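# Scribe a rip line along a curved board edge with a gauge

## Task

Use the green marking gauge to draw one rip line, at least 20 cm long, that runs along the board's curved edge and stays at the distance the gauge is set to; leave no other marks on the board. Afterwards the gauge must be resting, motionless, on the bench, away from both the board and the bench dogs, and must stay there without the robot supporting anything. Release it and withdraw the gripper at the end.

## Robot and tools

Robot: one arm (yam_ultra) with a two-finger parallel gripper and a wrist camera, cam_wrist (504x504 fisheye). There is no other arm and no other camera.

Frames: all poses are in the scene frame. Its origin sits on the table top straight below the arm base. +z is up, and +y is to the left when facing along +x. The base may be tilted relative to the table. The gripper's fingers point along its own +z axis and close along its own y axis. end_effector_position is the pinch point between the pads, roughly 1 cm back from the fingertips. Quaternions are written w first.

Row format, used by both execute_actions and move: 8 numbers, x, y, z, qw, qx, qy, qz, opening. x, y, z give an absolute target position for the pinch point in metres, in the scene frame. qw..qz give an absolute target orientation. Opening runs from -1 (closed) to +1 (fully open, 0.094 m), with a linear scale between. Except near the ends, the fingers go to where grip_measured would read the number sent. To grip something, command about 0.03 below the grip_measured it shows while held. Commanding less than that grips more lightly. Very thin parts are held less firmly.

execute_actions(actions): actions is a list of actions. Each action is a list of 1 to 15 rows, and each row lasts one 1/30 s step. If fewer than 15 rows are given, the last row is held until the 15 steps are used. An empty list just returns the current state and images. A target more than 0.6 m from the gripper along any of its axes is refused. If the first action fails that check, or any action is malformed, nothing in the call runs. To keep the orientation fixed, repeat the quaternion in every row.

move(target, speed, blocking): target is one 8-number absolute row. The gripper travels in a straight line toward it at up to speed m/s (0.002 to 0.5, default 0.25). Turning is limited to twice that value in rad/s. A path lasts 0.5 to 10 s. The opening is applied at the start of the move. The path does not avoid obstacles, and faster or deeper contacts strike harder. With blocking=false the call returns after 0.5 s. Other motion commands are then refused until wait or stop shows the move has ended. The result includes a move: line: done, off_target, moving, held or fault; limits such as paced (the pose was clipped) or held (some steps were blocked, after which motion can jump faster); and the distance from the target.

wait(seconds): 0 to 10 s, holding the last command. It returns early if a running move finishes.

stop(): brakes a running move. The arm needs room to stop, and the fingers keep moving.

zoom_image(camera, region): camera must be "cam_wrist". region is [x0, y0, x1, y1] in pixels, at most 504 by 504, measured from the top-left corner.

read_manual(section): licence texts only.

finished_scene(scene): ends the scene and judges the result. It cannot be undone.

Controller behaviour: at each step the commanded pose is clipped to within 70 mm and 16 degrees of the measured pose. Damped IK then puts position ahead of orientation. A distant target can take several actions, so keep sending it. Moves often stop 1 cm or more short, usually too low. Reported hand positions drift more at long reach. "Hand target" shows the pose currently being driven toward. A "pose unreachable" line means the clearance check changed or blocked the command.

Result lines: the state gives the pose and grip_measured. Joint positions and Joint velocities list waist, shoulder, elbow, wrist pitch, wrist yaw, wrist roll (rad and rad/s), then the finger gap (m). Ranges: waist -2.618 to 3.054, shoulder 0 to 3.142, elbow 0 to 3.142, wrist pitch and yaw -1.571 to 1.571, roll -2.094 to 2.094. Joint torques have per-unit offsets and noise. MOTOR HOT appears from 75 °C. At 90 °C there is a 10 s stop, and at 100 °C the arm goes limp. Both are reported as OVER-TEMPERATURE FAULT. Do not hold loads for long. Camera calibration (K, fisheye D, T_world_to_cam) is given per scene and may be slightly off.

Suggested order: look at the scene from cam_wrist, zooming where needed, and find the green gauge, the board and its curved edge, and the bench dogs. Grip the gauge firmly. Set its fence against the curved edge and lower it to the board with light pressure. Draw it along the edge for more than 20 cm using many small steps, keeping it pressed to the edge and following the curve. Then lift it clear without touching the board again, set it down flat on open bench, open the gripper, and raise the arm away.

Avoid: stray scribe marks, dropping the gauge, knocking anything off the table, fast impacts, and hard pressing (targets set far past the contact point press hard). Loose objects may occasionally be nudged by outside forces.

Each tool is called after "Request:" as a command line: name --argument value for each argument, lists and objects as JSON in quotes; but a table of rows of numbers goes row by row, as --pt "numbers of a row", without its own name.

## Session

Request:
execute_actions --actions '[]'

Scene clock: 0.00 s.
end_effector_position=(-0.1387, -0.3879, +0.1325) grip_measured=+1.000 end_effector_quat_wxyz=(-0.197, +0.820, +0.519, +0.141)
Joint positions: [-1.895  1.705  1.811 -1.45  -0.165 -0.052  0.094]
Joint velocities: [ 0.002 -0.007 -0.007 -0.007 -0.022 -0.037  0.   ]
Joint torques (N m, as the arm reports them, + toward a larger angle): no reading
Motor temperatures (°C, as the motors report them): [22 22 23 22 22 25]
Hand target: -0.142, -0.391, +0.136; -0.195, +0.822, +0.519, +0.132

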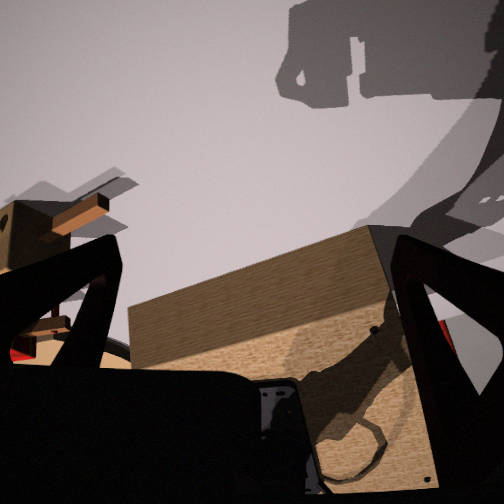

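Request:
move --target '[-0.05,-0.36,0.35,0.39,0.557,0.6,-0.42,1]' --speed 0.3

Request:
move --target '[0.25,-0.21,0.45,0.539,0.28,0.77,-0.196,1]' --speed 0.3

Scene clock: 12.60 s.
end_effector_position=(-0.0411, -0.3570, +0.3357) grip_measured=+1.000 end_effector_quat_wxyz=(+0.218, +0.667, +0.571, -0.427)
Joint positions: [-2.197 -0.004  0.649 -0.487 -0.467  0.12   0.094]
Joint velocities: [ 0.525  0.032  0.012 -0.066  0.505 -0.125  0.   ]
Joint torques (N m, as the arm reports them, + toward a larger angle): [ 2.39 -0.76  9.19  1.8   0.22 -0.06]
Motor temperatures (°C, as the motors report them): [23 24 24 22 22 25]
Hand target: -0.043, -0.357, +0.349; +0.209, +0.657, +0.566, -0.452
Off the commanded pose: 0.017 m, 24 deg; orientation clipped at the last step of the last action.
joint sent to its limit — the command would take joint 2 (shoulder) past its lower limit, so that joint was sent only as far as its limit.
move: off_target; limits=paced
camera_calibration (this result's frames):
cam_wrist: T_world_to_cam=[[-0.952715, 0.236015, 0.191393, -0.0217935], [0.159992, 0.925099, -0.344376, 0.4576], [-0.258335, -0.297471, -0.919116, 0.30917], [0, 0, 0, 1]] pos_world=[-0.0141058, -0.326213, 0.445921]

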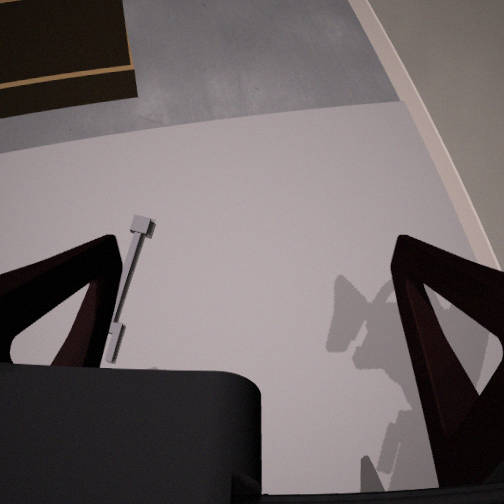

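Scene clock: 14.97 s.
end_effector_position=(+0.2124, -0.2252, +0.4411) grip_measured=+1.000 end_effector_quat_wxyz=(+0.453, +0.322, +0.824, -0.110)
Joint positions: [-1.939 -0.004  1.294 -1.553 -1.284 -0.709  0.094]
Joint velocities: [ 0.007 -0.007 -0.002  0.007  0.022 -0.037  0.   ]
Joint torques (N m, as the arm reports them, + toward a larger angle): [ 2.96  2.29  5.06  1.23 -0.35  0.03]
Motor temperatures (°C, as the motors report them): [23 24 24 23 22 25]
Hand target: +0.213, -0.225, +0.442; +0.455, +0.323, +0.823, -0.108
Off the commanded pose: 0.042 m, 16 deg; orientation clipped at the last step of the last action.
move: held; limits=paced,held; held on 8 of 71 steps, including the last
pose unreachable: on one or more control steps of this call, first in action 0 (counted from 0), an arm could not follow its commanded pose, so it was not sent that pose on those steps. On the call's last step it was still not sent that pose. It may still have moved: this result reports where it is.
cause: the commanded pose would bring two parts of the arm too close to each other (its wrist (the part past joint 4) and its wrist camera, with joints 5 (wrist yaw) and 6 (wrist roll) between them).
camera_calibration (this result's frames):
cam_wrist: T_world_to_cam=[[-0.615547, -0.779487, -0.116198, 0.00383265], [-0.71501, 0.614367, -0.333637, 0.442522], [0.331454, -0.122286, -0.935513, 0.432192], [0, 0, 0, 1]] pos_world=[0.175515, -0.216032, 0.552409]

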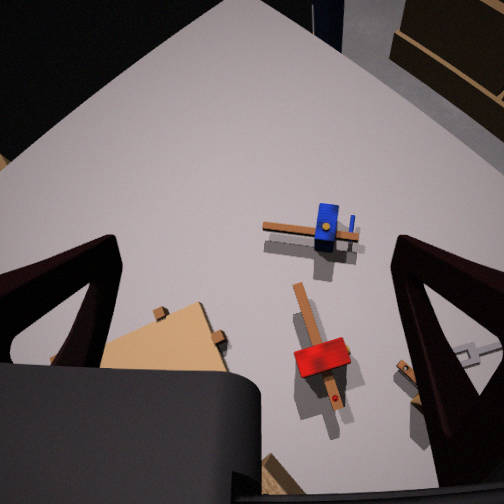

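Request:
move --target '[0.08,-0.42,0.3,0,0.707,0.707,0,1]' --speed 0.3

Scene clock: 36.50 s.
end_effector_position=(+0.0707, -0.4217, +0.3002) grip_measured=+1.000 end_effector_quat_wxyz=(-0.000, +0.715, +0.699, +0.019)
Joint positions: [-0.885  1.18   1.828 -1.531  0.302  0.414  0.094]
Joint velocities: [ 0.027  0.002 -0.007 -0.007 -0.051 -0.081  0.   ]
Joint torques (N m, as the arm reports them, + toward a larger angle): [ 1.69 -8.52  8.52  0.26  0.09  0.06]
Motor temperatures (°C, as the motors report them): [23 23 24 23 22 25]
Hand target: +0.071, -0.426, +0.305; +0.005, +0.716, +0.698, +0.014
Off the commanded pose: 0.009 m, 3 deg.
move: off_target; limits=paced
camera_calibration (this result's frames):
cam_wrist: T_world_to_cam=[[-0.998838, 0.0179095, -0.0447442, 0.089001], [-0.0129145, 0.794981, 0.606496, 0.159212], [0.0464329, 0.606369, -0.793826, 0.608183], [0, 0, 0, 1]] pos_world=[0.062714, -0.496948, 0.390212]

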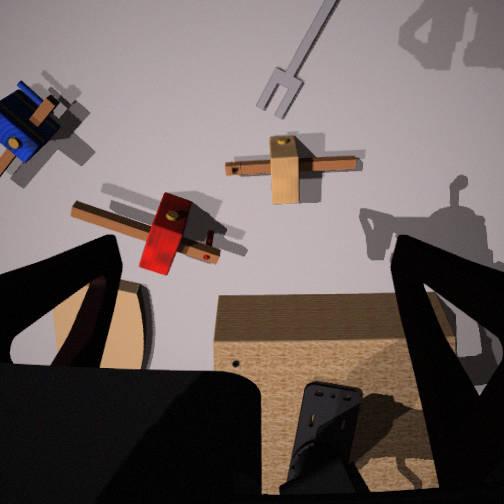

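Request:
move --target '[0.32,-0.12,0.33,0,0.707,0.707,0,1]' --speed 0.3

Scene clock: 41.83 s.
end_effector_position=(+0.3219, -0.1223, +0.3159) grip_measured=+1.000 end_effector_quat_wxyz=(-0.000, +0.708, +0.704, +0.051)
Joint positions: [ 0.53   1.829  1.63  -1.559  0.678  1.969  0.094]
Joint velocities: [-0.007  0.002 -0.002 -0.022  0.022 -0.007  0.   ]
Joint torques (N m, as the arm reports them, + toward a larger angle): [ 7.25 -5.12  7.03  0.32  0.01  0.04]
Motor temperatures (°C, as the motors report them): [23 24 25 23 22 25]
Hand target: +0.323, -0.124, +0.325; +0.005, +0.709, +0.703, +0.059
Off the commanded pose: 0.014 m, 6 deg.
joint sent to its limit — the command would take joint 4 (wrist pitch) past its lower limit, so that joint was sent only as far as its limit.
move: off_target
camera_calibration (this result's frames):
cam_wrist: T_world_to_cam=[[-0.995944, 0.00315238, -0.0899172, 0.346803], [-0.0552918, 0.766955, 0.639314, -0.0851652], [0.0709778, 0.641693, -0.76367, 0.41431], [0, 0, 0, 1]] pos_world=[0.311281, -0.201635, 0.402027]

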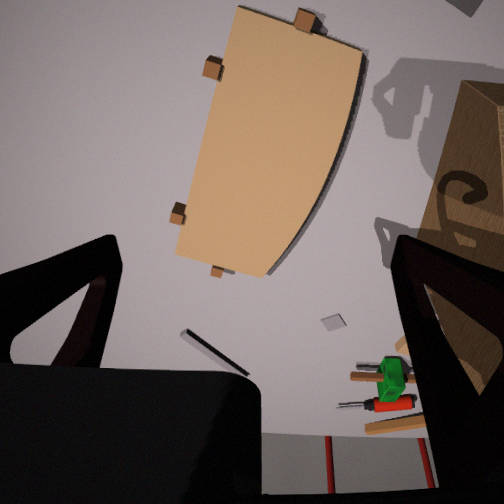

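Request:
move --target '[0.3,0.05,0.3,0.2,-0.09,0.97,0.02,1]' --speed 0.4

Request:
move --target '[0.15,0.33,0.22,0.28,-0.539,0.77,0.196,1]' --speed 0.3

Scene clock: 56.33 s.
end_effector_position=(+0.3065, +0.0477, +0.2997) grip_measured=+1.000 end_effector_quat_wxyz=(+0.191, -0.084, +0.978, +0.022)
Joint positions: [ 0.91   1.922  1.183 -0.987  0.762  0.473  0.094]
Joint velocities: [-0.002 -0.012  0.002  0.007 -0.022 -0.007  0.   ]
Joint torques (N m, as the arm reports them, + toward a larger angle): [ 6.44 -4.55  5.55  1.13  0.08 -0.08]
Motor temperatures (°C, as the motors report them): [24 23 25 22 22 25]
Hand target: +0.304, +0.053, +0.301; +0.197, -0.094, +0.976, +0.023
Off the commanded pose: 0.007 m, 1 deg.
move: done
camera_calibration (this result's frames):
cam_wrist: T_world_to_cam=[[0.184818, -0.982417, -0.0264348, -0.00447677], [-0.953918, -0.185796, 0.235628, 0.235769], [-0.236396, -0.0183315, -0.971484, 0.481925], [0, 0, 0, 1]] pos_world=[0.339657, 0.0482414, 0.41251]

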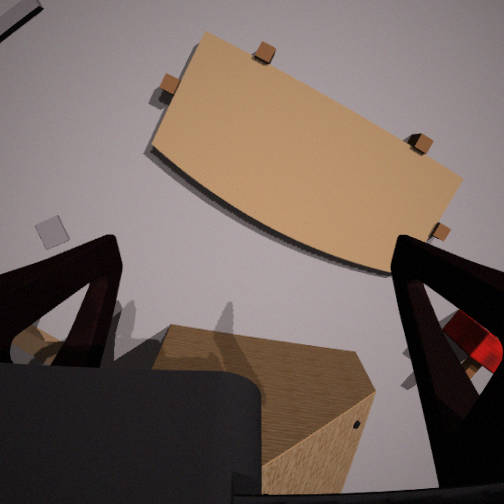

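Scene clock: 58.77 s.
end_effector_position=(+0.1508, +0.3259, +0.2169) grip_measured=+1.000 end_effector_quat_wxyz=(+0.266, -0.541, +0.775, +0.190)
Joint positions: [ 1.353  2.487  0.964 -0.082  0.252 -0.123  0.094]
Joint velocities: [-0.012  0.002 -0.017 -0.037 -0.066 -0.037  0.   ]
Joint torques (N m, as the arm reports them, + toward a larger angle): [ 3.7  -7.83  8.93  1.77 -0.1  -0.07]
Motor temperatures (°C, as the motors report them): [24 23 25 23 22 25]
Hand target: +0.151, +0.337, +0.226; +0.278, -0.542, +0.767, +0.200
Off the commanded pose: 0.005 m, 2 deg.
move: done
camera_calibration (this result's frames):
cam_wrist: T_world_to_cam=[[0.944882, -0.326939, -0.0175838, -0.0347145], [-0.327396, -0.944003, -0.0408788, 0.371096], [-0.00323431, 0.0443825, -0.999009, 0.320153], [0, 0, 0, 1]] pos_world=[0.155332, 0.324757, 0.334395]

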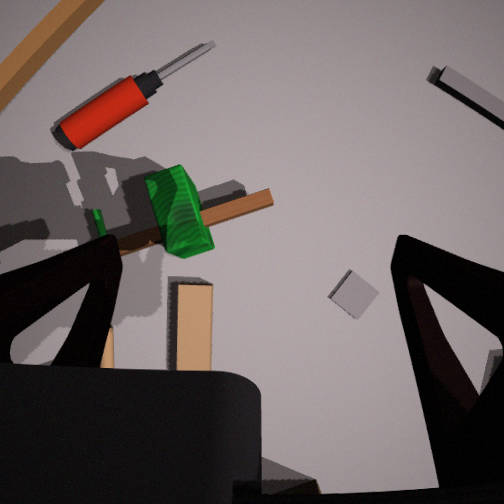

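Request:
move --target '[0.08,0.33,0.16,0.28,-0.539,0.77,0.196,1]'

Scene clock: 62.93 s.
end_effector_position=(+0.0775, +0.3312, +0.1578) grip_measured=+1.000 end_effector_quat_wxyz=(+0.272, -0.543, +0.771, +0.194)
Joint positions: [1.572 2.652 0.808 0.2   0.236 0.092 0.094]
Joint velocities: [ 0.002 -0.017 -0.007 -0.066  0.051 -0.007  0.   ]
Joint torques (N m, as the arm reports them, + toward a larger angle): [ 1.81 -8.9   5.55  1.8   0.06  0.04]
Motor temperatures (°C, as the motors report them): [23 24 25 23 22 25]
Hand target: +0.077, +0.333, +0.160; +0.277, -0.541, +0.770, +0.197
Off the commanded pose: 0.004 m, 1 deg.
move: done
camera_calibration (this result's frames):
cam_wrist: T_world_to_cam=[[0.947355, -0.3198, -0.0156969, 0.032377], [-0.32017, -0.945701, -0.056038, 0.352005], [0.00307632, 0.0581135, -0.998305, 0.255527], [0, 0, 0, 1]] pos_world=[0.0812428, 0.328396, 0.275328]

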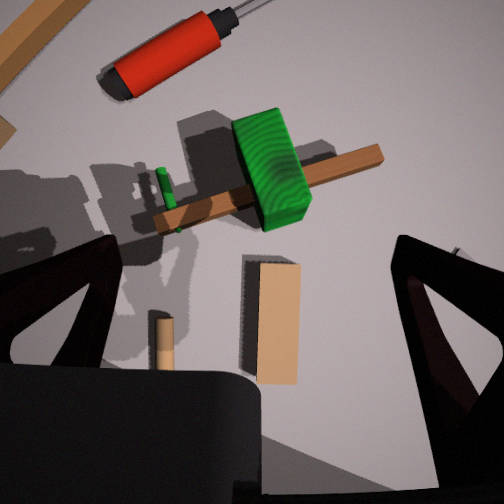

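Request:
zoom_image --camera "cam_wrist" --region '[130,80,410,260]'

Region (130, 80, 410, 260) of cam_wrist's 504x504 image, scaled by 1.800, with more detail than that image has; it fills the top 324 rows of this view, and the rest is white.

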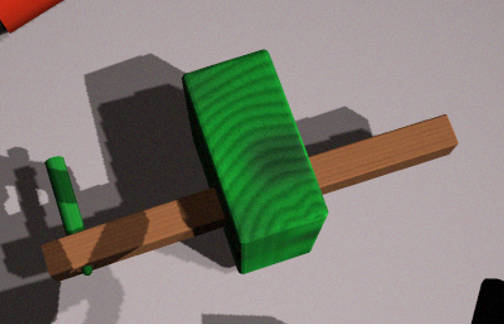

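Request:
move --target '[0.11,0.42,0.11,-0.153,-0.69,0.69,-0.153,0.4]'

Scene clock: 98.93 s.
end_effector_position=(+0.1151, +0.4194, +0.1186) grip_measured=+0.403 end_effector_quat_wxyz=(-0.151, +0.689, -0.702, -0.098)
Joint positions: [ 1.437  3.116  1.634 -0.459  0.206 -0.283  0.066]
Joint velocities: [ 0.017 -0.012 -0.007 -0.022  0.007 -0.051  0.002]
Joint torques (N m, as the arm reports them, + toward a larger angle): [  2.44 -12.72   5.57   1.25  -0.06  -0.04]
Motor temperatures (°C, as the motors report them): [23 25 25 25 22 25]
Hand target: +0.113, +0.418, +0.112; -0.147, +0.693, -0.699, -0.100
Off the commanded pose: 0.010 m, 46 deg; orientation clipped at the last step of the last action.
joint sent to its limit — the command would take joint 2 (shoulder) past its upper limit, so that joint was sent only as far as its limit.
move: off_target; limits=paced
camera_calibration (this result's frames):
cam_wrist: T_world_to_cam=[[0.99834, -0.0183065, 0.0546084, -0.116345], [-0.0322665, -0.963154, 0.267009, 0.381142], [0.0477082, -0.268328, -0.962146, 0.338639], [0, 0, 0, 1]] pos_world=[0.112295, 0.455834, 0.230405]

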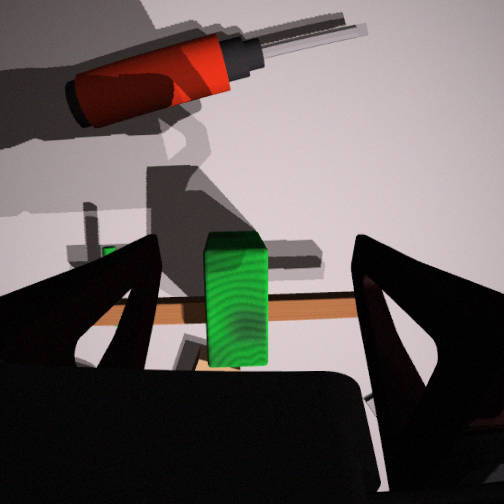

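Request:
move --target '[0.106,0.385,0.085,0.195,-0.68,0.68,0.195,0.4]' --speed 0.15

Request:
move --target '[0.106,0.405,0.045,0.195,-0.68,0.68,0.195,0.4]' --speed 0.08

Scene clock: 114.27 s.
end_effector_position=(+0.1052, +0.3822, +0.0755) grip_measured=+0.403 end_effector_quat_wxyz=(-0.188, +0.683, -0.682, -0.182)
Joint positions: [ 1.327  3.032  1.191  0.061  0.114 -0.413  0.066]
Joint velocities: [ 0.012 -0.022  0.012  0.051  0.022  0.037 -0.001]
Joint torques (N m, as the arm reports them, + toward a larger angle): [  2.57 -13.33   4.59   1.48  -0.2   -0.06]
Motor temperatures (°C, as the motors report them): [23 27 25 25 22 25]
Hand target: +0.107, +0.386, +0.084; -0.197, +0.680, -0.679, -0.193
Off the commanded pose: 0.010 m, 2 deg.
move: done
camera_calibration (this result's frames):
cam_wrist: T_world_to_cam=[[0.999909, 0.0126173, -0.00481083, -0.112267], [0.0130194, -0.995337, 0.0955752, 0.377007], [-0.0035825, -0.0956292, -0.995411, 0.229524], [0, 0, 0, 1]] pos_world=[0.108171, 0.398615, 0.191898]

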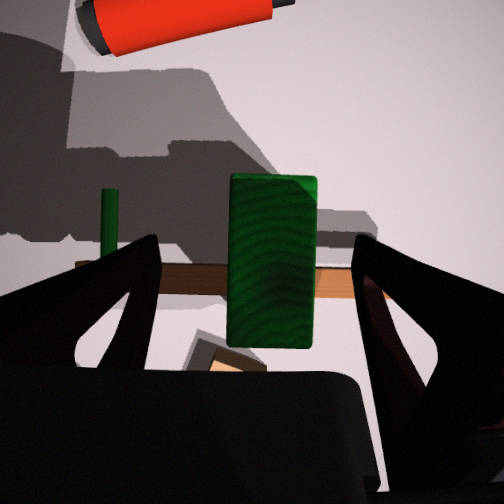

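Scene clock: 115.27 s.
end_effector_position=(+0.1079, +0.3950, +0.0554) grip_measured=+0.403 end_effector_quat_wxyz=(-0.199, +0.679, -0.679, -0.195)
Joint positions: [ 1.297  3.116  1.226  0.145  0.102 -0.444  0.066]
Joint velocities: [-0.002 -0.002 -0.017  0.007 -0.022 -0.081  0.001]
Joint torques (N m, as the arm reports them, + toward a larger angle): [  2.56 -11.22   5.26   1.52  -0.22  -0.07]
Motor temperatures (°C, as the motors report them): [23 27 25 25 22 25]
Hand target: +0.107, +0.398, +0.055; -0.201, +0.678, -0.677, -0.204
Off the commanded pose: 0.015 m, 1 deg.
joint sent to its limit — the command would take joint 2 (shoulder) past its upper limit, so that joint was sent only as far as its limit.
move: off_target
camera_calibration (this result's frames):
cam_wrist: T_world_to_cam=[[0.999894, 0.0124169, -0.00759664, -0.115003], [0.0128483, -0.998136, 0.0596557, 0.394778], [-0.00684175, -0.059747, -0.99819, 0.197149], [0, 0, 0, 1]] pos_world=[0.111267, 0.407249, 0.172367]

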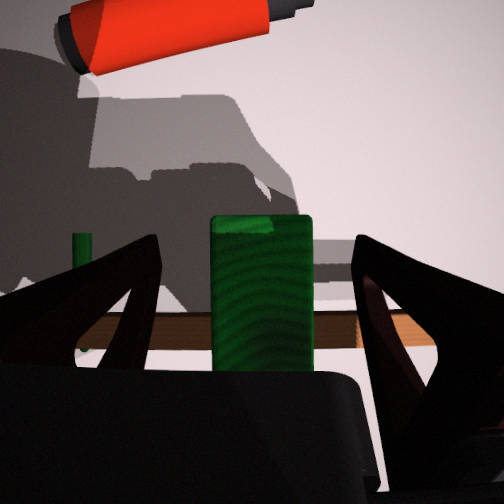

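Request:
move --target '[0.109,0.390,0.047,0.22,-0.672,0.672,0.22,0.4]' --speed 0.05

Request:
execute_actions --actions '[[[0.109,0.390,0.047,0.22,-0.672,0.672,0.22,-0.1]],[[0.109,0.390,0.047,0.22,-0.672,0.672,0.22,-0.45]]]'

Scene clock: 121.47 s.
end_effector_position=(+0.1147, +0.3934, +0.0526) grip_measured=+0.403 end_effector_quat_wxyz=(-0.227, +0.669, -0.674, -0.214)
Joint positions: [ 1.253  3.116  1.159  0.286  0.089 -0.491  0.066]
Joint velocities: [ 0.032 -0.007 -0.007  0.007 -0.037 -0.081  0.   ]
Joint torques (N m, as the arm reports them, + toward a larger angle): [  2.71 -10.89   3.4    1.59  -0.23  -0.07]
Motor temperatures (°C, as the motors report them): [23 27 25 25 22 25]
Hand target: +0.110, +0.390, +0.047; -0.221, +0.672, -0.672, -0.219
Off the commanded pose: 0.009 m, 1 deg.
joint sent to its limit — the command would take joint 2 (shoulder) past its upper limit, so that joint was sent only as far as its limit.
move: done
camera_calibration (this result's frames):
cam_wrist: T_world_to_cam=[[0.99999, 0.0029323, 0.00330279, -0.118651], [0.00296574, -0.999944, -0.0101644, 0.398729], [0.0032728, 0.0101741, -0.999943, 0.165712], [0, 0, 0, 1]] pos_world=[0.116925, 0.397368, 0.170147]

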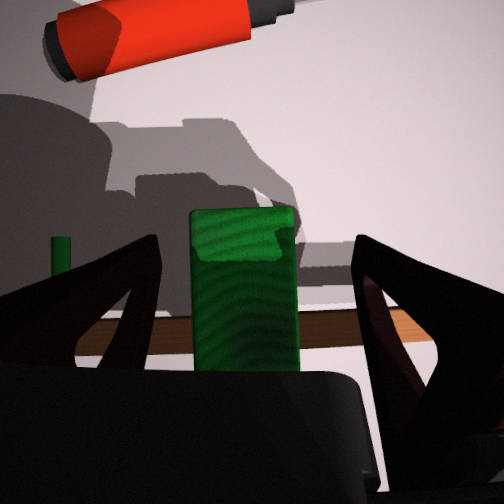

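Scene clock: 122.47 s.
end_effector_position=(+0.1144, +0.3938, +0.0529) grip_measured=-0.402 end_effector_quat_wxyz=(-0.228, +0.669, -0.674, -0.216)
Joint positions: [ 1.253  3.116  1.159  0.287  0.086 -0.492  0.028]
Joint velocities: [-0.012 -0.012  0.007 -0.007 -0.007 -0.037  0.001]
Joint torques (N m, as the arm reports them, + toward a larger angle): [  2.87 -10.9    3.46   1.57  -0.23  -0.05]
Motor temperatures (°C, as the motors report them): [23 27 25 25 22 25]
Hand target: +0.109, +0.390, +0.048; -0.220, +0.672, -0.672, -0.220
Off the commanded pose: 0.009 m, 1 deg.
joint sent to its limit — the command would take joint 2 (shoulder) past its upper limit, so that joint was sent only as far as its limit.
camera_calibration (this result's frames):
cam_wrist: T_world_to_cam=[[0.999988, 0.00446681, 0.00177779, -0.118832], [0.00448889, -0.99991, -0.0126123, 0.399087], [0.0017213, 0.0126201, -0.999919, 0.165218], [0, 0, 0, 1]] pos_world=[0.116755, 0.397497, 0.17045]

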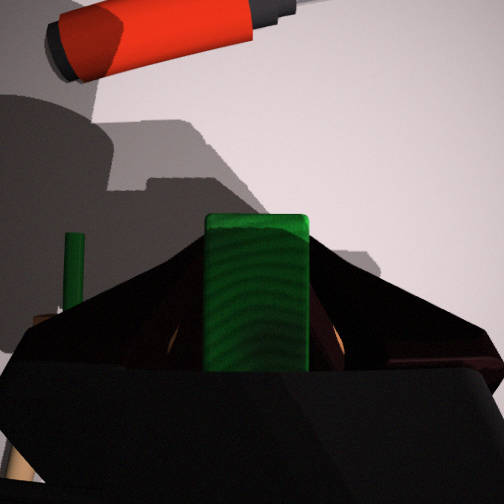

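Request:
move --target '[0.13,0.37,0.17,0.22,-0.672,0.672,0.22,-0.45]' --speed 0.2

Request:
move --target '[0.4,0.12,0.2,0.304,-0.165,0.937,0.054,-0.45]' --speed 0.35

Request:
move --target '[0.32,-0.38,0.2,0.28,0.402,0.862,-0.131,-0.45]' --speed 0.35

Request:
move --target '[-0.16,-0.46,0.14,0.177,0.779,0.546,-0.253,-0.45]' --speed 0.35

Scene clock: 130.60 s.
end_effector_position=(+0.1335, +0.3634, +0.1625) grip_measured=-0.402 end_effector_quat_wxyz=(-0.214, +0.671, -0.678, -0.212)
Joint positions: [ 1.287  2.736  1.117 -0.083  0.083 -0.448  0.028]
Joint velocities: [-0.012 -0.007  0.017  0.037 -0.022  0.007 -0.   ]
Joint torques (N m, as the arm reports them, + toward a larger angle): [  4.66 -11.45   6.08   1.48  -0.26   0.06]
Motor temperatures (°C, as the motors report them): [23 27 24 25 22 25]
Hand target: +0.129, +0.367, +0.171; -0.219, +0.672, -0.672, -0.221
Off the commanded pose: 0.011 m, 1 deg.
move: off_target
camera_calibration (this result's frames):
cam_wrist: T_world_to_cam=[[0.999905, 0.00503442, -0.0128404, -0.135804], [0.00519891, -0.999904, 0.0128096, 0.365808], [-0.0127746, -0.0128752, -0.999836, 0.286327], [0, 0, 0, 1]] pos_world=[0.137547, 0.370144, 0.27985]

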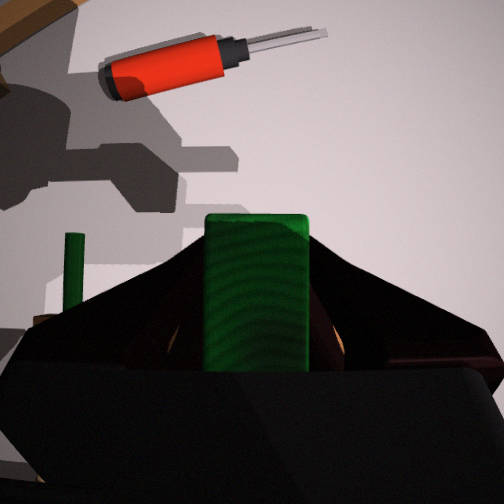

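Scene clock: 132.80 s.
end_effector_position=(+0.3900, +0.1115, +0.1806) grip_measured=-0.403 end_effector_quat_wxyz=(+0.292, -0.180, +0.938, +0.045)
Joint positions: [ 0.651  2.209  0.934  0.076  0.688 -0.263  0.028]
Joint velocities: [ 0.012 -0.002  0.007 -0.037 -0.037  0.037 -0.001]
Joint torques (N m, as the arm reports them, + toward a larger angle): [ 7.31 -8.43  7.19  1.48 -0.01  0.06]
Motor temperatures (°C, as the motors report them): [23 27 25 25 22 25]
Hand target: +0.402, +0.110, +0.196; +0.311, -0.163, +0.935, +0.047
Off the commanded pose: 0.023 m, 2 deg.
move: off_target
camera_calibration (this result's frames):
cam_wrist: T_world_to_cam=[[0.377532, -0.925954, 0.00882008, -0.048174], [-0.925738, -0.377185, 0.0272215, 0.403339], [-0.0218791, -0.0184421, -0.999591, 0.308557], [0, 0, 0, 1]] pos_world=[0.398325, 0.113217, 0.297876]

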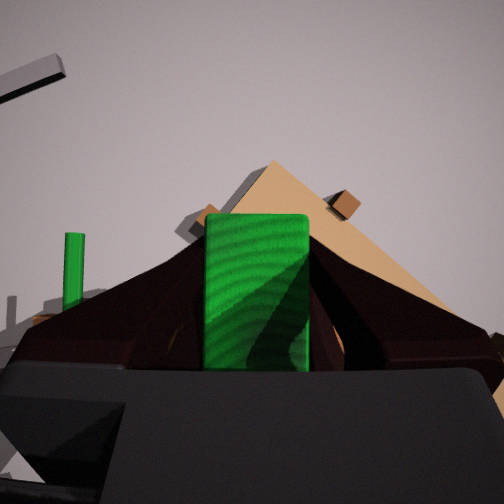

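Scene clock: 135.30 s.
end_effector_position=(+0.3035, -0.3821, +0.1955) grip_measured=-0.404 end_effector_quat_wxyz=(+0.279, +0.395, +0.863, -0.148)
Joint positions: [-0.267  1.277  0.905  0.045  0.71  -0.282  0.028]
Joint velocities: [ 0.007 -0.002 -0.002 -0.095 -0.051 -0.007 -0.   ]
Joint torques (N m, as the arm reports them, + toward a larger angle): [ 3.72 -5.96  7.3   1.44 -0.15  0.04]
Motor temperatures (°C, as the motors report them): [23 27 25 25 22 25]
Hand target: +0.309, -0.386, +0.201; +0.290, +0.398, +0.858, -0.143
Off the commanded pose: 0.017 m, 2 deg.
move: off_target
camera_calibration (this result's frames):
cam_wrist: T_world_to_cam=[[-0.753755, -0.656743, 0.02329, -0.0293438], [-0.657113, 0.753638, -0.015253, 0.495578], [-0.00753491, -0.0268011, -0.999612, 0.304921], [0, 0, 0, 1]] pos_world=[0.30583, -0.384586, 0.313046]

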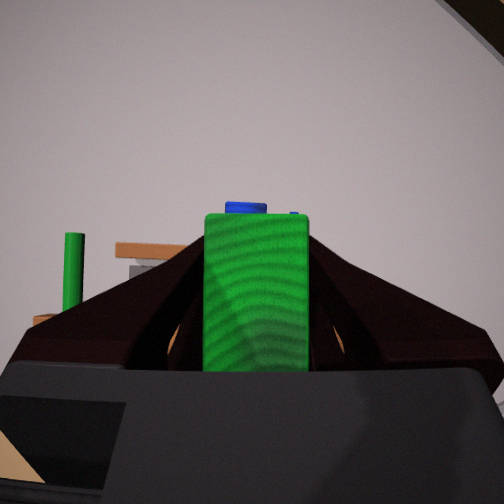

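Scene clock: 137.50 s.
end_effector_position=(-0.1531, -0.4448, +0.1339) grip_measured=-0.404 end_effector_quat_wxyz=(+0.167, +0.773, +0.559, -0.249)
Joint positions: [-1.966  1.125  0.748  0.139 -0.362  0.138  0.028]
Joint velocities: [-0.027 -0.007 -0.007 -0.037 -0.022  0.022  0.   ]
Joint torques (N m, as the arm reports them, + toward a larger angle): [-2.54 -7.2   7.72  1.74  0.01  0.04]
Motor temperatures (°C, as the motors report them): [23 27 25 25 22 25]
Hand target: -0.158, -0.457, +0.144; +0.178, +0.766, +0.558, -0.266
Off the commanded pose: 0.018 m, 2 deg.
move: off_target
camera_calibration (this result's frames):
cam_wrist: T_world_to_cam=[[-0.952631, 0.30399, 0.00914358, -0.0144344], [0.304106, 0.952491, 0.0167488, 0.473122], [-0.0036177, 0.0187361, -0.999818, 0.259106], [0, 0, 0, 1]] pos_world=[-0.156692, -0.451111, 0.251267]

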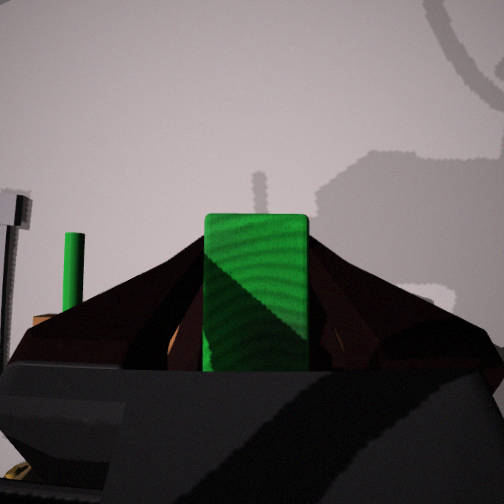

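Request:
move --target '[-0.15,-0.39,0.062,0.177,0.779,0.546,-0.253,-0.45]' --speed 0.12

Scene clock: 141.40 s.
end_effector_position=(-0.1513, -0.3926, +0.0610) grip_measured=-0.404 end_effector_quat_wxyz=(+0.178, +0.779, +0.548, -0.249)
Joint positions: [-1.932  1.338  0.484  0.633 -0.336  0.181  0.028]
Joint velocities: [-0.007 -0.017 -0.022  0.022  0.007  0.007 -0.001]
Joint torques (N m, as the arm reports them, + toward a larger angle): [-1.35 -6.5   2.32  1.79  0.15  0.06]
Motor temperatures (°C, as the motors report them): [23 26 25 26 22 25]
Hand target: -0.152, -0.392, +0.060; +0.177, +0.779, +0.546, -0.253
Off the commanded pose: 0.003 m, 1 deg.
move: done
camera_calibration (this result's frames):
cam_wrist: T_world_to_cam=[[-0.946696, 0.321729, -0.0160429, -0.0185692], [0.321698, 0.946832, 0.00451072, 0.425337], [0.0166412, -0.000890702, -0.999861, 0.180592], [0, 0, 0, 1]] pos_world=[-0.157415, -0.396587, 0.17835]

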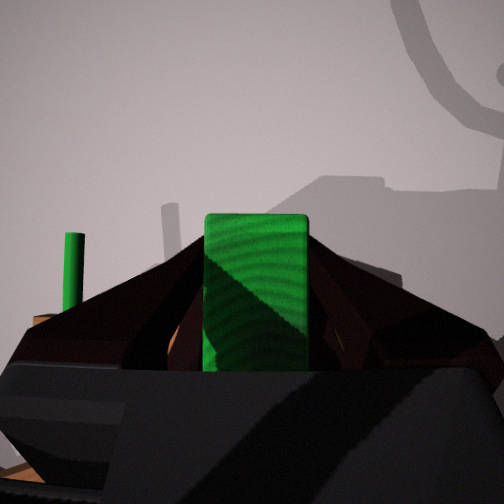

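Request:
execute_actions --actions '[[[-0.151,-0.392,0.052,0.177,0.779,0.546,-0.253,-0.45]],[[-0.151,-0.392,0.052,0.177,0.779,0.546,-0.253,0.1]]]'

Request:
move --target '[-0.153,-0.398,0.06,-0.149,0.791,0.554,0.212,0.1]'

Scene clock: 149.33 s.
end_effector_position=(-0.1505, -0.3933, +0.0529) grip_measured=+0.097 end_effector_quat_wxyz=(+0.178, +0.778, +0.549, -0.250)
Joint positions: [-1.915  1.381  0.484  0.681 -0.32   0.184  0.052]
Joint velocities: [ 0.012  0.002  0.012 -0.022 -0.022 -0.066  0.   ]
Joint torques (N m, as the arm reports them, + toward a larger angle): [-1.49 -7.06  2.2   1.69  0.15  0.04]
Motor temperatures (°C, as the motors report them): [23 26 24 26 22 25]
Hand target: -0.151, -0.392, +0.052; +0.177, +0.779, +0.546, -0.253
Off the commanded pose: 0.002 m, 1 deg.
camera_calibration (this result's frames):
cam_wrist: T_world_to_cam=[[-0.947336, 0.319871, -0.01539, -0.0185479], [0.319893, 0.947453, 0.00102192, 0.425917], [0.0149082, -0.00395507, -0.999881, 0.171001], [0, 0, 0, 1]] pos_world=[-0.156369, -0.396927, 0.17026]

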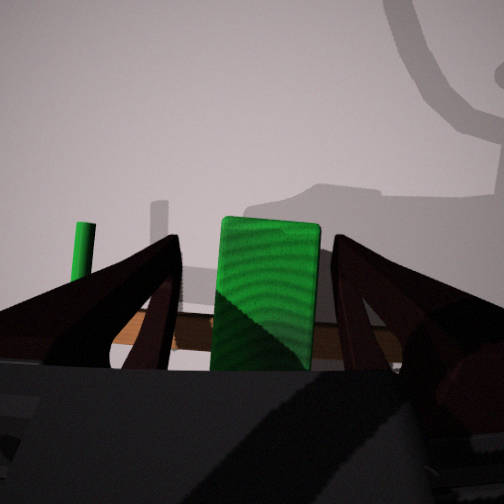

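Scene clock: 152.33 s.
end_effector_position=(-0.1507, -0.3927, +0.0580) grip_measured=+0.097 end_effector_quat_wxyz=(-0.141, +0.798, +0.544, +0.218)
Joint positions: [-1.919  1.964  1.926 -1.398 -0.316 -0.206  0.052]
Joint velocities: [-0.022  0.002 -0.002 -0.051 -0.037  0.007  0.   ]
Joint torques (N m, as the arm reports them, + toward a larger angle): [ -3.41 -12.48   6.75  -0.84   0.12  -0.08]
Motor temperatures (°C, as the motors report them): [23 26 25 26 22 25]
Hand target: -0.153, -0.397, +0.060; -0.142, +0.795, +0.549, +0.213
Off the commanded pose: 0.006 m, 2 deg.
move: done
camera_calibration (this result's frames):
cam_wrist: T_world_to_cam=[[-0.927602, 0.372337, -0.0303373, 0.00557529], [0.126104, 0.388532, 0.912765, 0.123778], [0.351643, 0.842857, -0.407356, 0.525089], [0, 0, 0, 1]] pos_world=[-0.195081, -0.492742, 0.101088]

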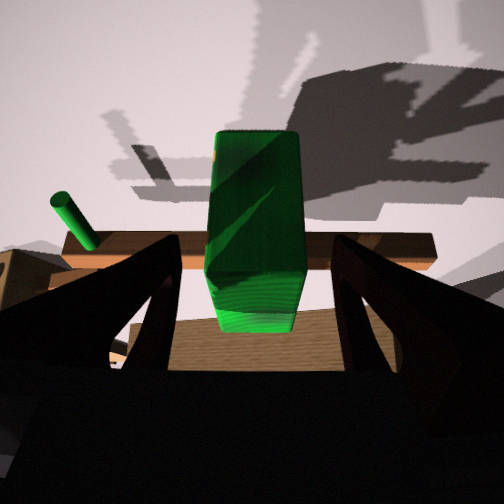

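Request:
move --target '[-0.149,-0.388,0.034,-0.149,0.791,0.554,0.212,0.1]' --speed 0.06

Request:
execute_actions --actions '[[[-0.149,-0.388,0.034,-0.149,0.791,0.554,0.212,-0.45]],[[-0.149,-0.388,0.034,-0.149,0.791,0.554,0.212,-0.45]]]'

Scene clock: 158.87 s.
end_effector_position=(-0.1476, -0.3906, +0.0365) grip_measured=+0.097 end_effector_quat_wxyz=(-0.145, +0.790, +0.555, +0.215)
Joint positions: [-1.888  1.988  1.895 -1.329 -0.297 -0.196  0.052]
Joint velocities: [-0.012 -0.012  0.002 -0.007  0.007  0.081 -0.   ]
Joint torques (N m, as the arm reports them, + toward a larger angle): [ -3.4  -12.78   3.64  -0.67   0.12   0.07]
Motor temperatures (°C, as the motors report them): [23 27 25 25 22 25]
Hand target: -0.149, -0.389, +0.034; -0.149, +0.791, +0.554, +0.213
Off the commanded pose: 0.004 m, 1 deg.
move: done
camera_calibration (this result's frames):
cam_wrist: T_world_to_cam=[[-0.937633, 0.346415, -0.0289922, -0.0046002], [0.116751, 0.392365, 0.91237, 0.142331], [0.327435, 0.852084, -0.408338, 0.513504], [0, 0, 0, 1]] pos_world=[-0.189069, -0.4918, 0.0796916]

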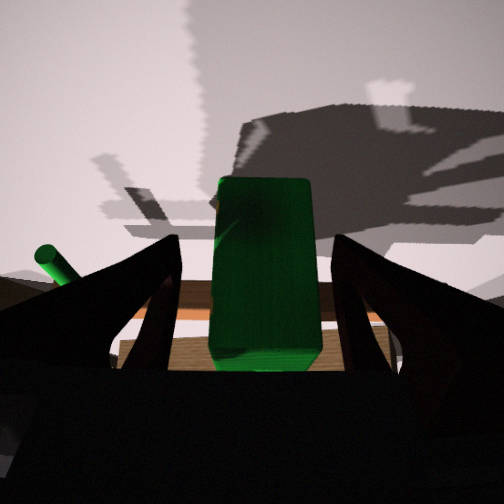

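Scene clock: 159.87 s.
end_effector_position=(-0.1481, -0.3909, +0.0362) grip_measured=-0.402 end_effector_quat_wxyz=(-0.145, +0.791, +0.555, +0.214)
Joint positions: [-1.888  1.988  1.895 -1.326 -0.295 -0.194  0.028]
Joint velocities: [ 0.002 -0.017  0.017  0.022 -0.022  0.066  0.001]
Joint torques (N m, as the arm reports them, + toward a larger angle): [ -3.35 -13.07   3.27  -0.64   0.13   0.06]
Motor temperatures (°C, as the motors report them): [23 27 25 25 22 25]
Hand target: -0.149, -0.388, +0.034; -0.149, +0.791, +0.554, +0.212
Off the commanded pose: 0.004 m, 1 deg.
camera_calibration (this result's frames):
cam_wrist: T_world_to_cam=[[-0.937823, 0.346069, -0.0269045, -0.00523447], [0.11911, 0.393645, 0.911513, 0.143674], [0.326037, 0.851634, -0.41039, 0.513539], [0, 0, 0, 1]] pos_world=[-0.189455, -0.492092, 0.0796494]

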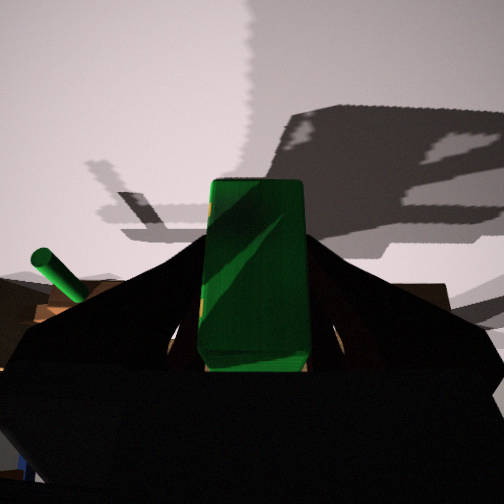

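Request:
move --target '[-0.155,-0.41,0.09,-0.149,0.791,0.554,0.212,-0.45]' --speed 0.15

Request:
move --target '[-0.18,-0.49,0.08,0.287,0.709,0.497,-0.41,-0.45]' --speed 0.3

Request:
move --target '[-0.18,-0.49,0.055,0.287,0.709,0.497,-0.41,-0.45]' --speed 0.05

Scene clock: 164.27 s.
end_effector_position=(-0.1491, -0.4034, +0.0783) grip_measured=-0.402 end_effector_quat_wxyz=(-0.151, +0.788, +0.553, +0.224)
Joint positions: [-1.915  1.983  2.051 -1.521 -0.295 -0.229  0.028]
Joint velocities: [-0.007 -0.012 -0.017 -0.11   0.007 -0.037 -0.   ]
Joint torques (N m, as the arm reports them, + toward a larger angle): [ -4.87 -14.85   6.88  -1.01   0.09  -0.05]
Motor temperatures (°C, as the motors report them): [23 28 25 25 22 25]
Hand target: -0.154, -0.408, +0.091; -0.149, +0.791, +0.554, +0.211
Off the commanded pose: 0.015 m, 1 deg.
move: off_target
camera_calibration (this result's frames):
cam_wrist: T_world_to_cam=[[-0.937168, 0.347778, -0.0276942, 0.000135263], [0.111104, 0.372756, 0.921254, 0.100004], [0.330715, 0.860293, -0.387975, 0.544234], [0, 0, 0, 1]] pos_world=[-0.19097, -0.505525, 0.119023]

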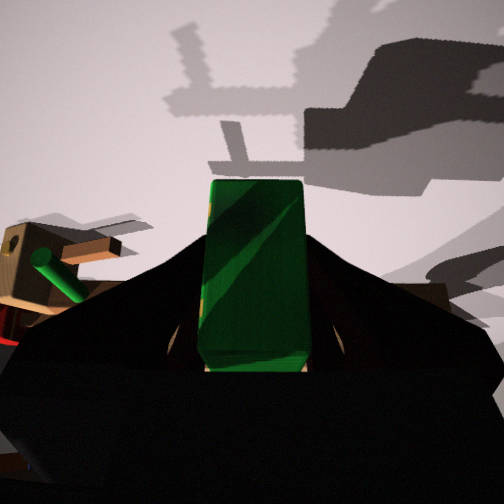

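Scene clock: 167.70 s.
end_effector_position=(-0.1793, -0.4903, +0.0804) grip_measured=-0.402 end_effector_quat_wxyz=(+0.281, +0.706, +0.512, -0.400)
Joint positions: [-1.864  1.629  0.66   1.154 -0.181  0.261  0.028]
Joint velocities: [ 0.017 -0.002  0.017  0.022  0.037 -0.007  0.001]
Joint torques (N m, as the arm reports them, + toward a larger angle): [-1.97 -8.75  2.23  2.33  0.26  0.05]
Motor temperatures (°C, as the motors report them): [23 28 25 25 22 25]
Hand target: -0.180, -0.491, +0.082; +0.283, +0.704, +0.507, -0.409
Off the commanded pose: 0.001 m, 2 deg.
move: done
camera_calibration (this result's frames):
cam_wrist: T_world_to_cam=[[-0.953884, 0.30008, 0.00760409, -0.0270954], [0.274067, 0.880967, -0.385725, 0.517263], [-0.122448, -0.365853, -0.922582, -0.00965917], [0, 0, 0, 1]] pos_world=[-0.168793, -0.451095, 0.190816]

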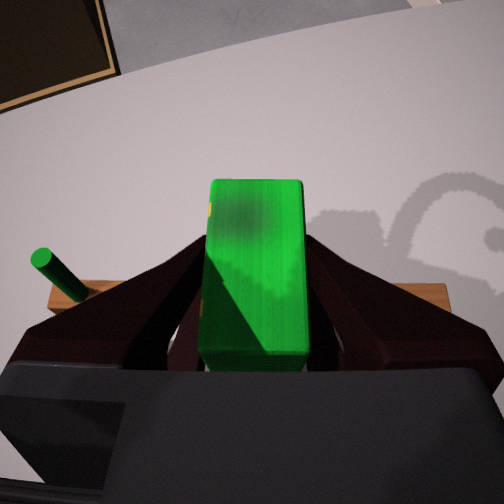

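Scene clock: 168.50 s.
end_effector_position=(-0.1788, -0.4870, +0.0577) grip_measured=-0.402 end_effector_quat_wxyz=(+0.288, +0.707, +0.500, -0.408)
Joint positions: [-1.834  1.751  0.671  1.286 -0.137  0.277  0.028]
Joint velocities: [-0.002  0.007 -0.012  0.037  0.051 -0.022  0.   ]
Joint torques (N m, as the arm reports them, + toward a larger angle): [-1.84 -8.28  3.66  2.03  0.21  0.04]
Motor temperatures (°C, as the motors report them): [23 28 25 25 22 25]
Hand target: -0.180, -0.490, +0.055; +0.287, +0.709, +0.497, -0.410
Off the commanded pose: 0.004 m, 0 deg.
move: done
camera_calibration (this result's frames):
cam_wrist: T_world_to_cam=[[-0.948783, 0.315913, -0.00323715, -0.0181928], [0.289662, 0.865762, -0.408108, 0.502176], [-0.126124, -0.388143, -0.912928, -0.0414127], [0, 0, 0, 1]] pos_world=[-0.167946, -0.445092, 0.167076]

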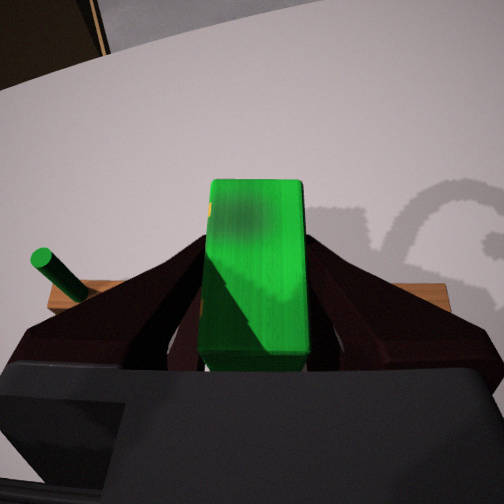

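Request:
move --target '[-0.18,-0.49,0.042,0.287,0.709,0.497,-0.41,-0.45]' --speed 0.03

Scene clock: 171.00 s.
end_effector_position=(-0.1802, -0.4927, +0.0566) grip_measured=-0.402 end_effector_quat_wxyz=(+0.298, +0.698, +0.495, -0.424)
Joint positions: [-1.825  1.799  0.691  1.355 -0.116  0.277  0.028]
Joint velocities: [-0.017 -0.007 -0.002 -0.007 -0.022 -0.066  0.   ]
Joint torques (N m, as the arm reports them, + toward a larger angle): [-1.63 -7.74  3.3   1.68  0.16  0.  ]
Motor temperatures (°C, as the motors report them): [23 27 25 26 22 25]
Hand target: -0.180, -0.490, +0.042; +0.287, +0.709, +0.497, -0.410
Off the commanded pose: 0.015 m, 2 deg.
move: off_target
camera_calibration (this result's frames):
cam_wrist: T_world_to_cam=[[-0.949343, 0.314241, -0.0000052992, -0.0188504], [0.281045, 0.84905, -0.447356, 0.499468], [-0.140573, -0.424696, -0.894356, -0.0664886], [0, 0, 0, 1]] pos_world=[-0.167615, -0.446387, 0.163976]

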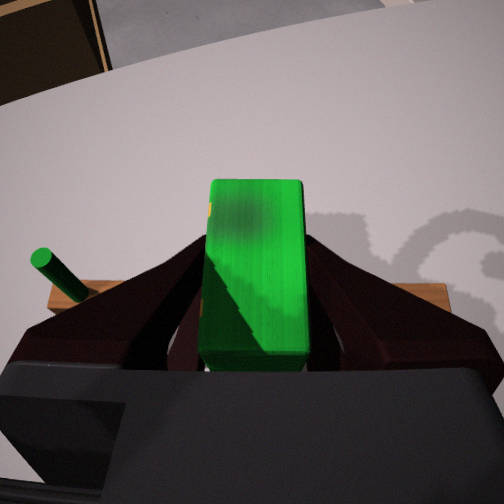

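Request:
execute_actions --actions '[[[-0.18,-0.492,0.056,0.287,0.709,0.497,-0.41,0.3]]]'

Request:
move --target '[-0.18,-0.49,0.13,0.1,0.8,0.57,-0.15,1]'

Request:
move --target '[-0.182,-0.498,0.13,0,0.174,0.985,0,1]' --speed 0.4

Scene clock: 177.03 s.
end_effector_position=(-0.1801, -0.4889, +0.0507) grip_measured=+0.297 end_effector_quat_wxyz=(+0.285, +0.710, +0.498, -0.409)
Joint positions: [-1.825  1.778  0.691  1.286 -0.12   0.278  0.061]
Joint velocities: [ 0.027  0.007  0.017 -0.007  0.037  0.022 -0.   ]
Joint torques (N m, as the arm reports them, + toward a larger angle): [ -2.58 -11.32   2.13   1.9    0.08   0.03]
Motor temperatures (°C, as the motors report them): [23 27 24 26 22 25]
Hand target: -0.180, -0.492, +0.056; +0.287, +0.709, +0.497, -0.410
Off the commanded pose: 0.006 m, 0 deg.
camera_calibration (this result's frames):
cam_wrist: T_world_to_cam=[[-0.945855, 0.324584, -0.00182527, -0.0141439], [0.297447, 0.864496, -0.405181, 0.501936], [-0.129937, -0.383785, -0.914235, -0.0471637], [0, 0, 0, 1]] pos_world=[-0.168805, -0.447431, 0.16023]

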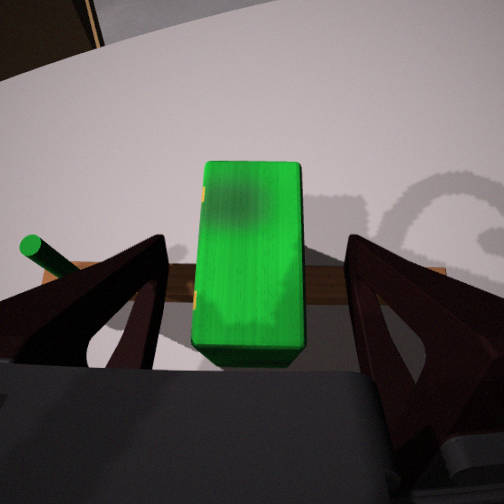

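Scene clock: 179.20 s.
end_effector_position=(-0.1720, -0.4831, +0.1249) grip_measured=+1.000 end_effector_quat_wxyz=(+0.101, +0.804, +0.569, -0.141)
Joint positions: [-1.981  1.381  1.238 -0.375 -0.415  0.048  0.094]
Joint velocities: [ 0.007 -0.007  0.017 -0.051  0.037  0.022  0.   ]
Joint torques (N m, as the arm reports them, + toward a larger angle): [-3.7  -9.96  8.05  0.98 -0.06 -0.06]
Motor temperatures (°C, as the motors report them): [23 27 25 26 22 25]
Hand target: -0.178, -0.488, +0.132; +0.103, +0.801, +0.570, -0.149
Off the commanded pose: 0.012 m, 1 deg.
move: off_target
camera_calibration (this result's frames):
cam_wrist: T_world_to_cam=[[-0.947228, 0.320088, -0.0174308, -0.00871123], [0.303447, 0.912859, 0.273146, 0.464194], [0.103343, 0.253442, -0.961815, 0.377833], [0, 0, 0, 1]] pos_world=[-0.188156, -0.516714, 0.23646]

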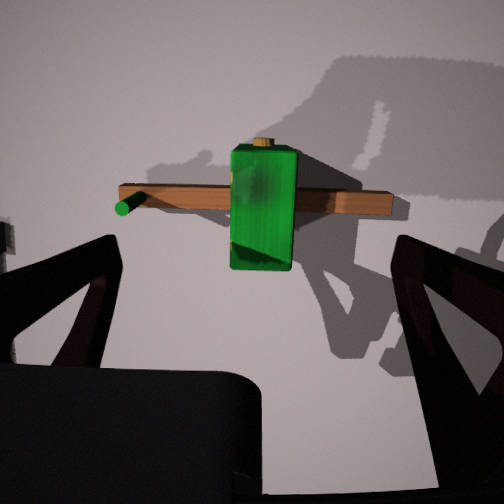

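Scene clock: 181.90 s.
end_effector_position=(-0.1827, -0.4940, +0.1274) grip_measured=+1.000 end_effector_quat_wxyz=(+0.001, +0.181, +0.983, -0.001)
Joint positions: [-1.993  1.713  1.875 -1.063 -0.412 -1.658  0.094]
Joint velocities: [ 0.012  0.002  0.017 -0.007 -0.037  0.051  0.   ]
Joint torques (N m, as the arm reports them, + toward a larger angle): [ -3.06 -12.09   8.17   0.18  -0.01  -0.08]
Motor temperatures (°C, as the motors report them): [23 27 25 26 22 25]
Hand target: -0.182, -0.497, +0.130; +0.001, +0.176, +0.984, -0.002
Off the commanded pose: 0.005 m, 1 deg.
move: done
camera_calibration (this result's frames):
cam_wrist: T_world_to_cam=[[-0.350833, -0.936292, -0.0165547, -0.5271], [-0.76352, 0.27577, 0.583941, -0.0724949], [-0.542174, 0.217506, -0.811627, 0.22926], [0, 0, 0, 1]] pos_world=[-0.115977, -0.523393, 0.21968]

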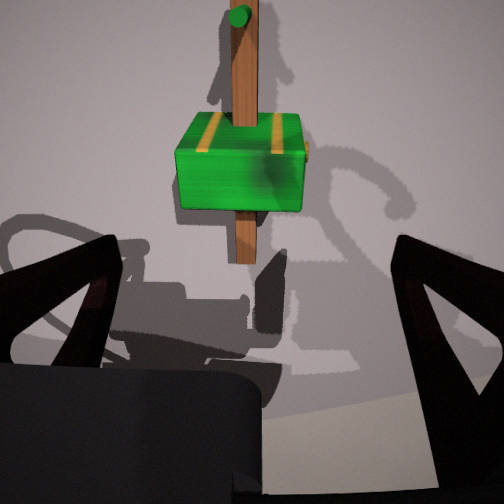

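Request:
move --target '[-0.175,-0.493,0.066,0,0.174,0.985,0,0.7]' --speed 0.1

Scene clock: 188.20 s.
end_effector_position=(-0.1766, -0.4961, +0.0675) grip_measured=+0.703 end_effector_quat_wxyz=(+0.000, +0.172, +0.985, -0.001)
Joint positions: [-1.911  1.784  1.782 -0.872 -0.36  -1.609  0.08 ]
Joint velocities: [ 0.007  0.012 -0.032  0.051  0.051  0.051 -0.   ]
Joint torques (N m, as the arm reports them, + toward a larger angle): [ -3.17 -13.12   5.     0.37   0.     0.05]
Motor temperatures (°C, as the motors report them): [23 28 25 25 22 25]
Hand target: -0.176, -0.494, +0.066; +0.001, +0.175, +0.985, +0.000
Off the commanded pose: 0.004 m, 0 deg.
move: done
camera_calibration (this result's frames):
cam_wrist: T_world_to_cam=[[-0.333028, -0.942781, -0.0160261, -0.528085], [-0.768286, 0.261458, 0.584274, -0.0402375], [-0.546652, 0.206893, -0.811398, 0.178395], [0, 0, 0, 1]] pos_world=[-0.109261, -0.524256, 0.159796]

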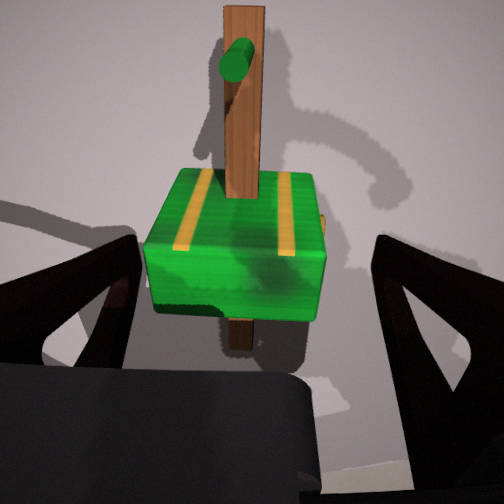

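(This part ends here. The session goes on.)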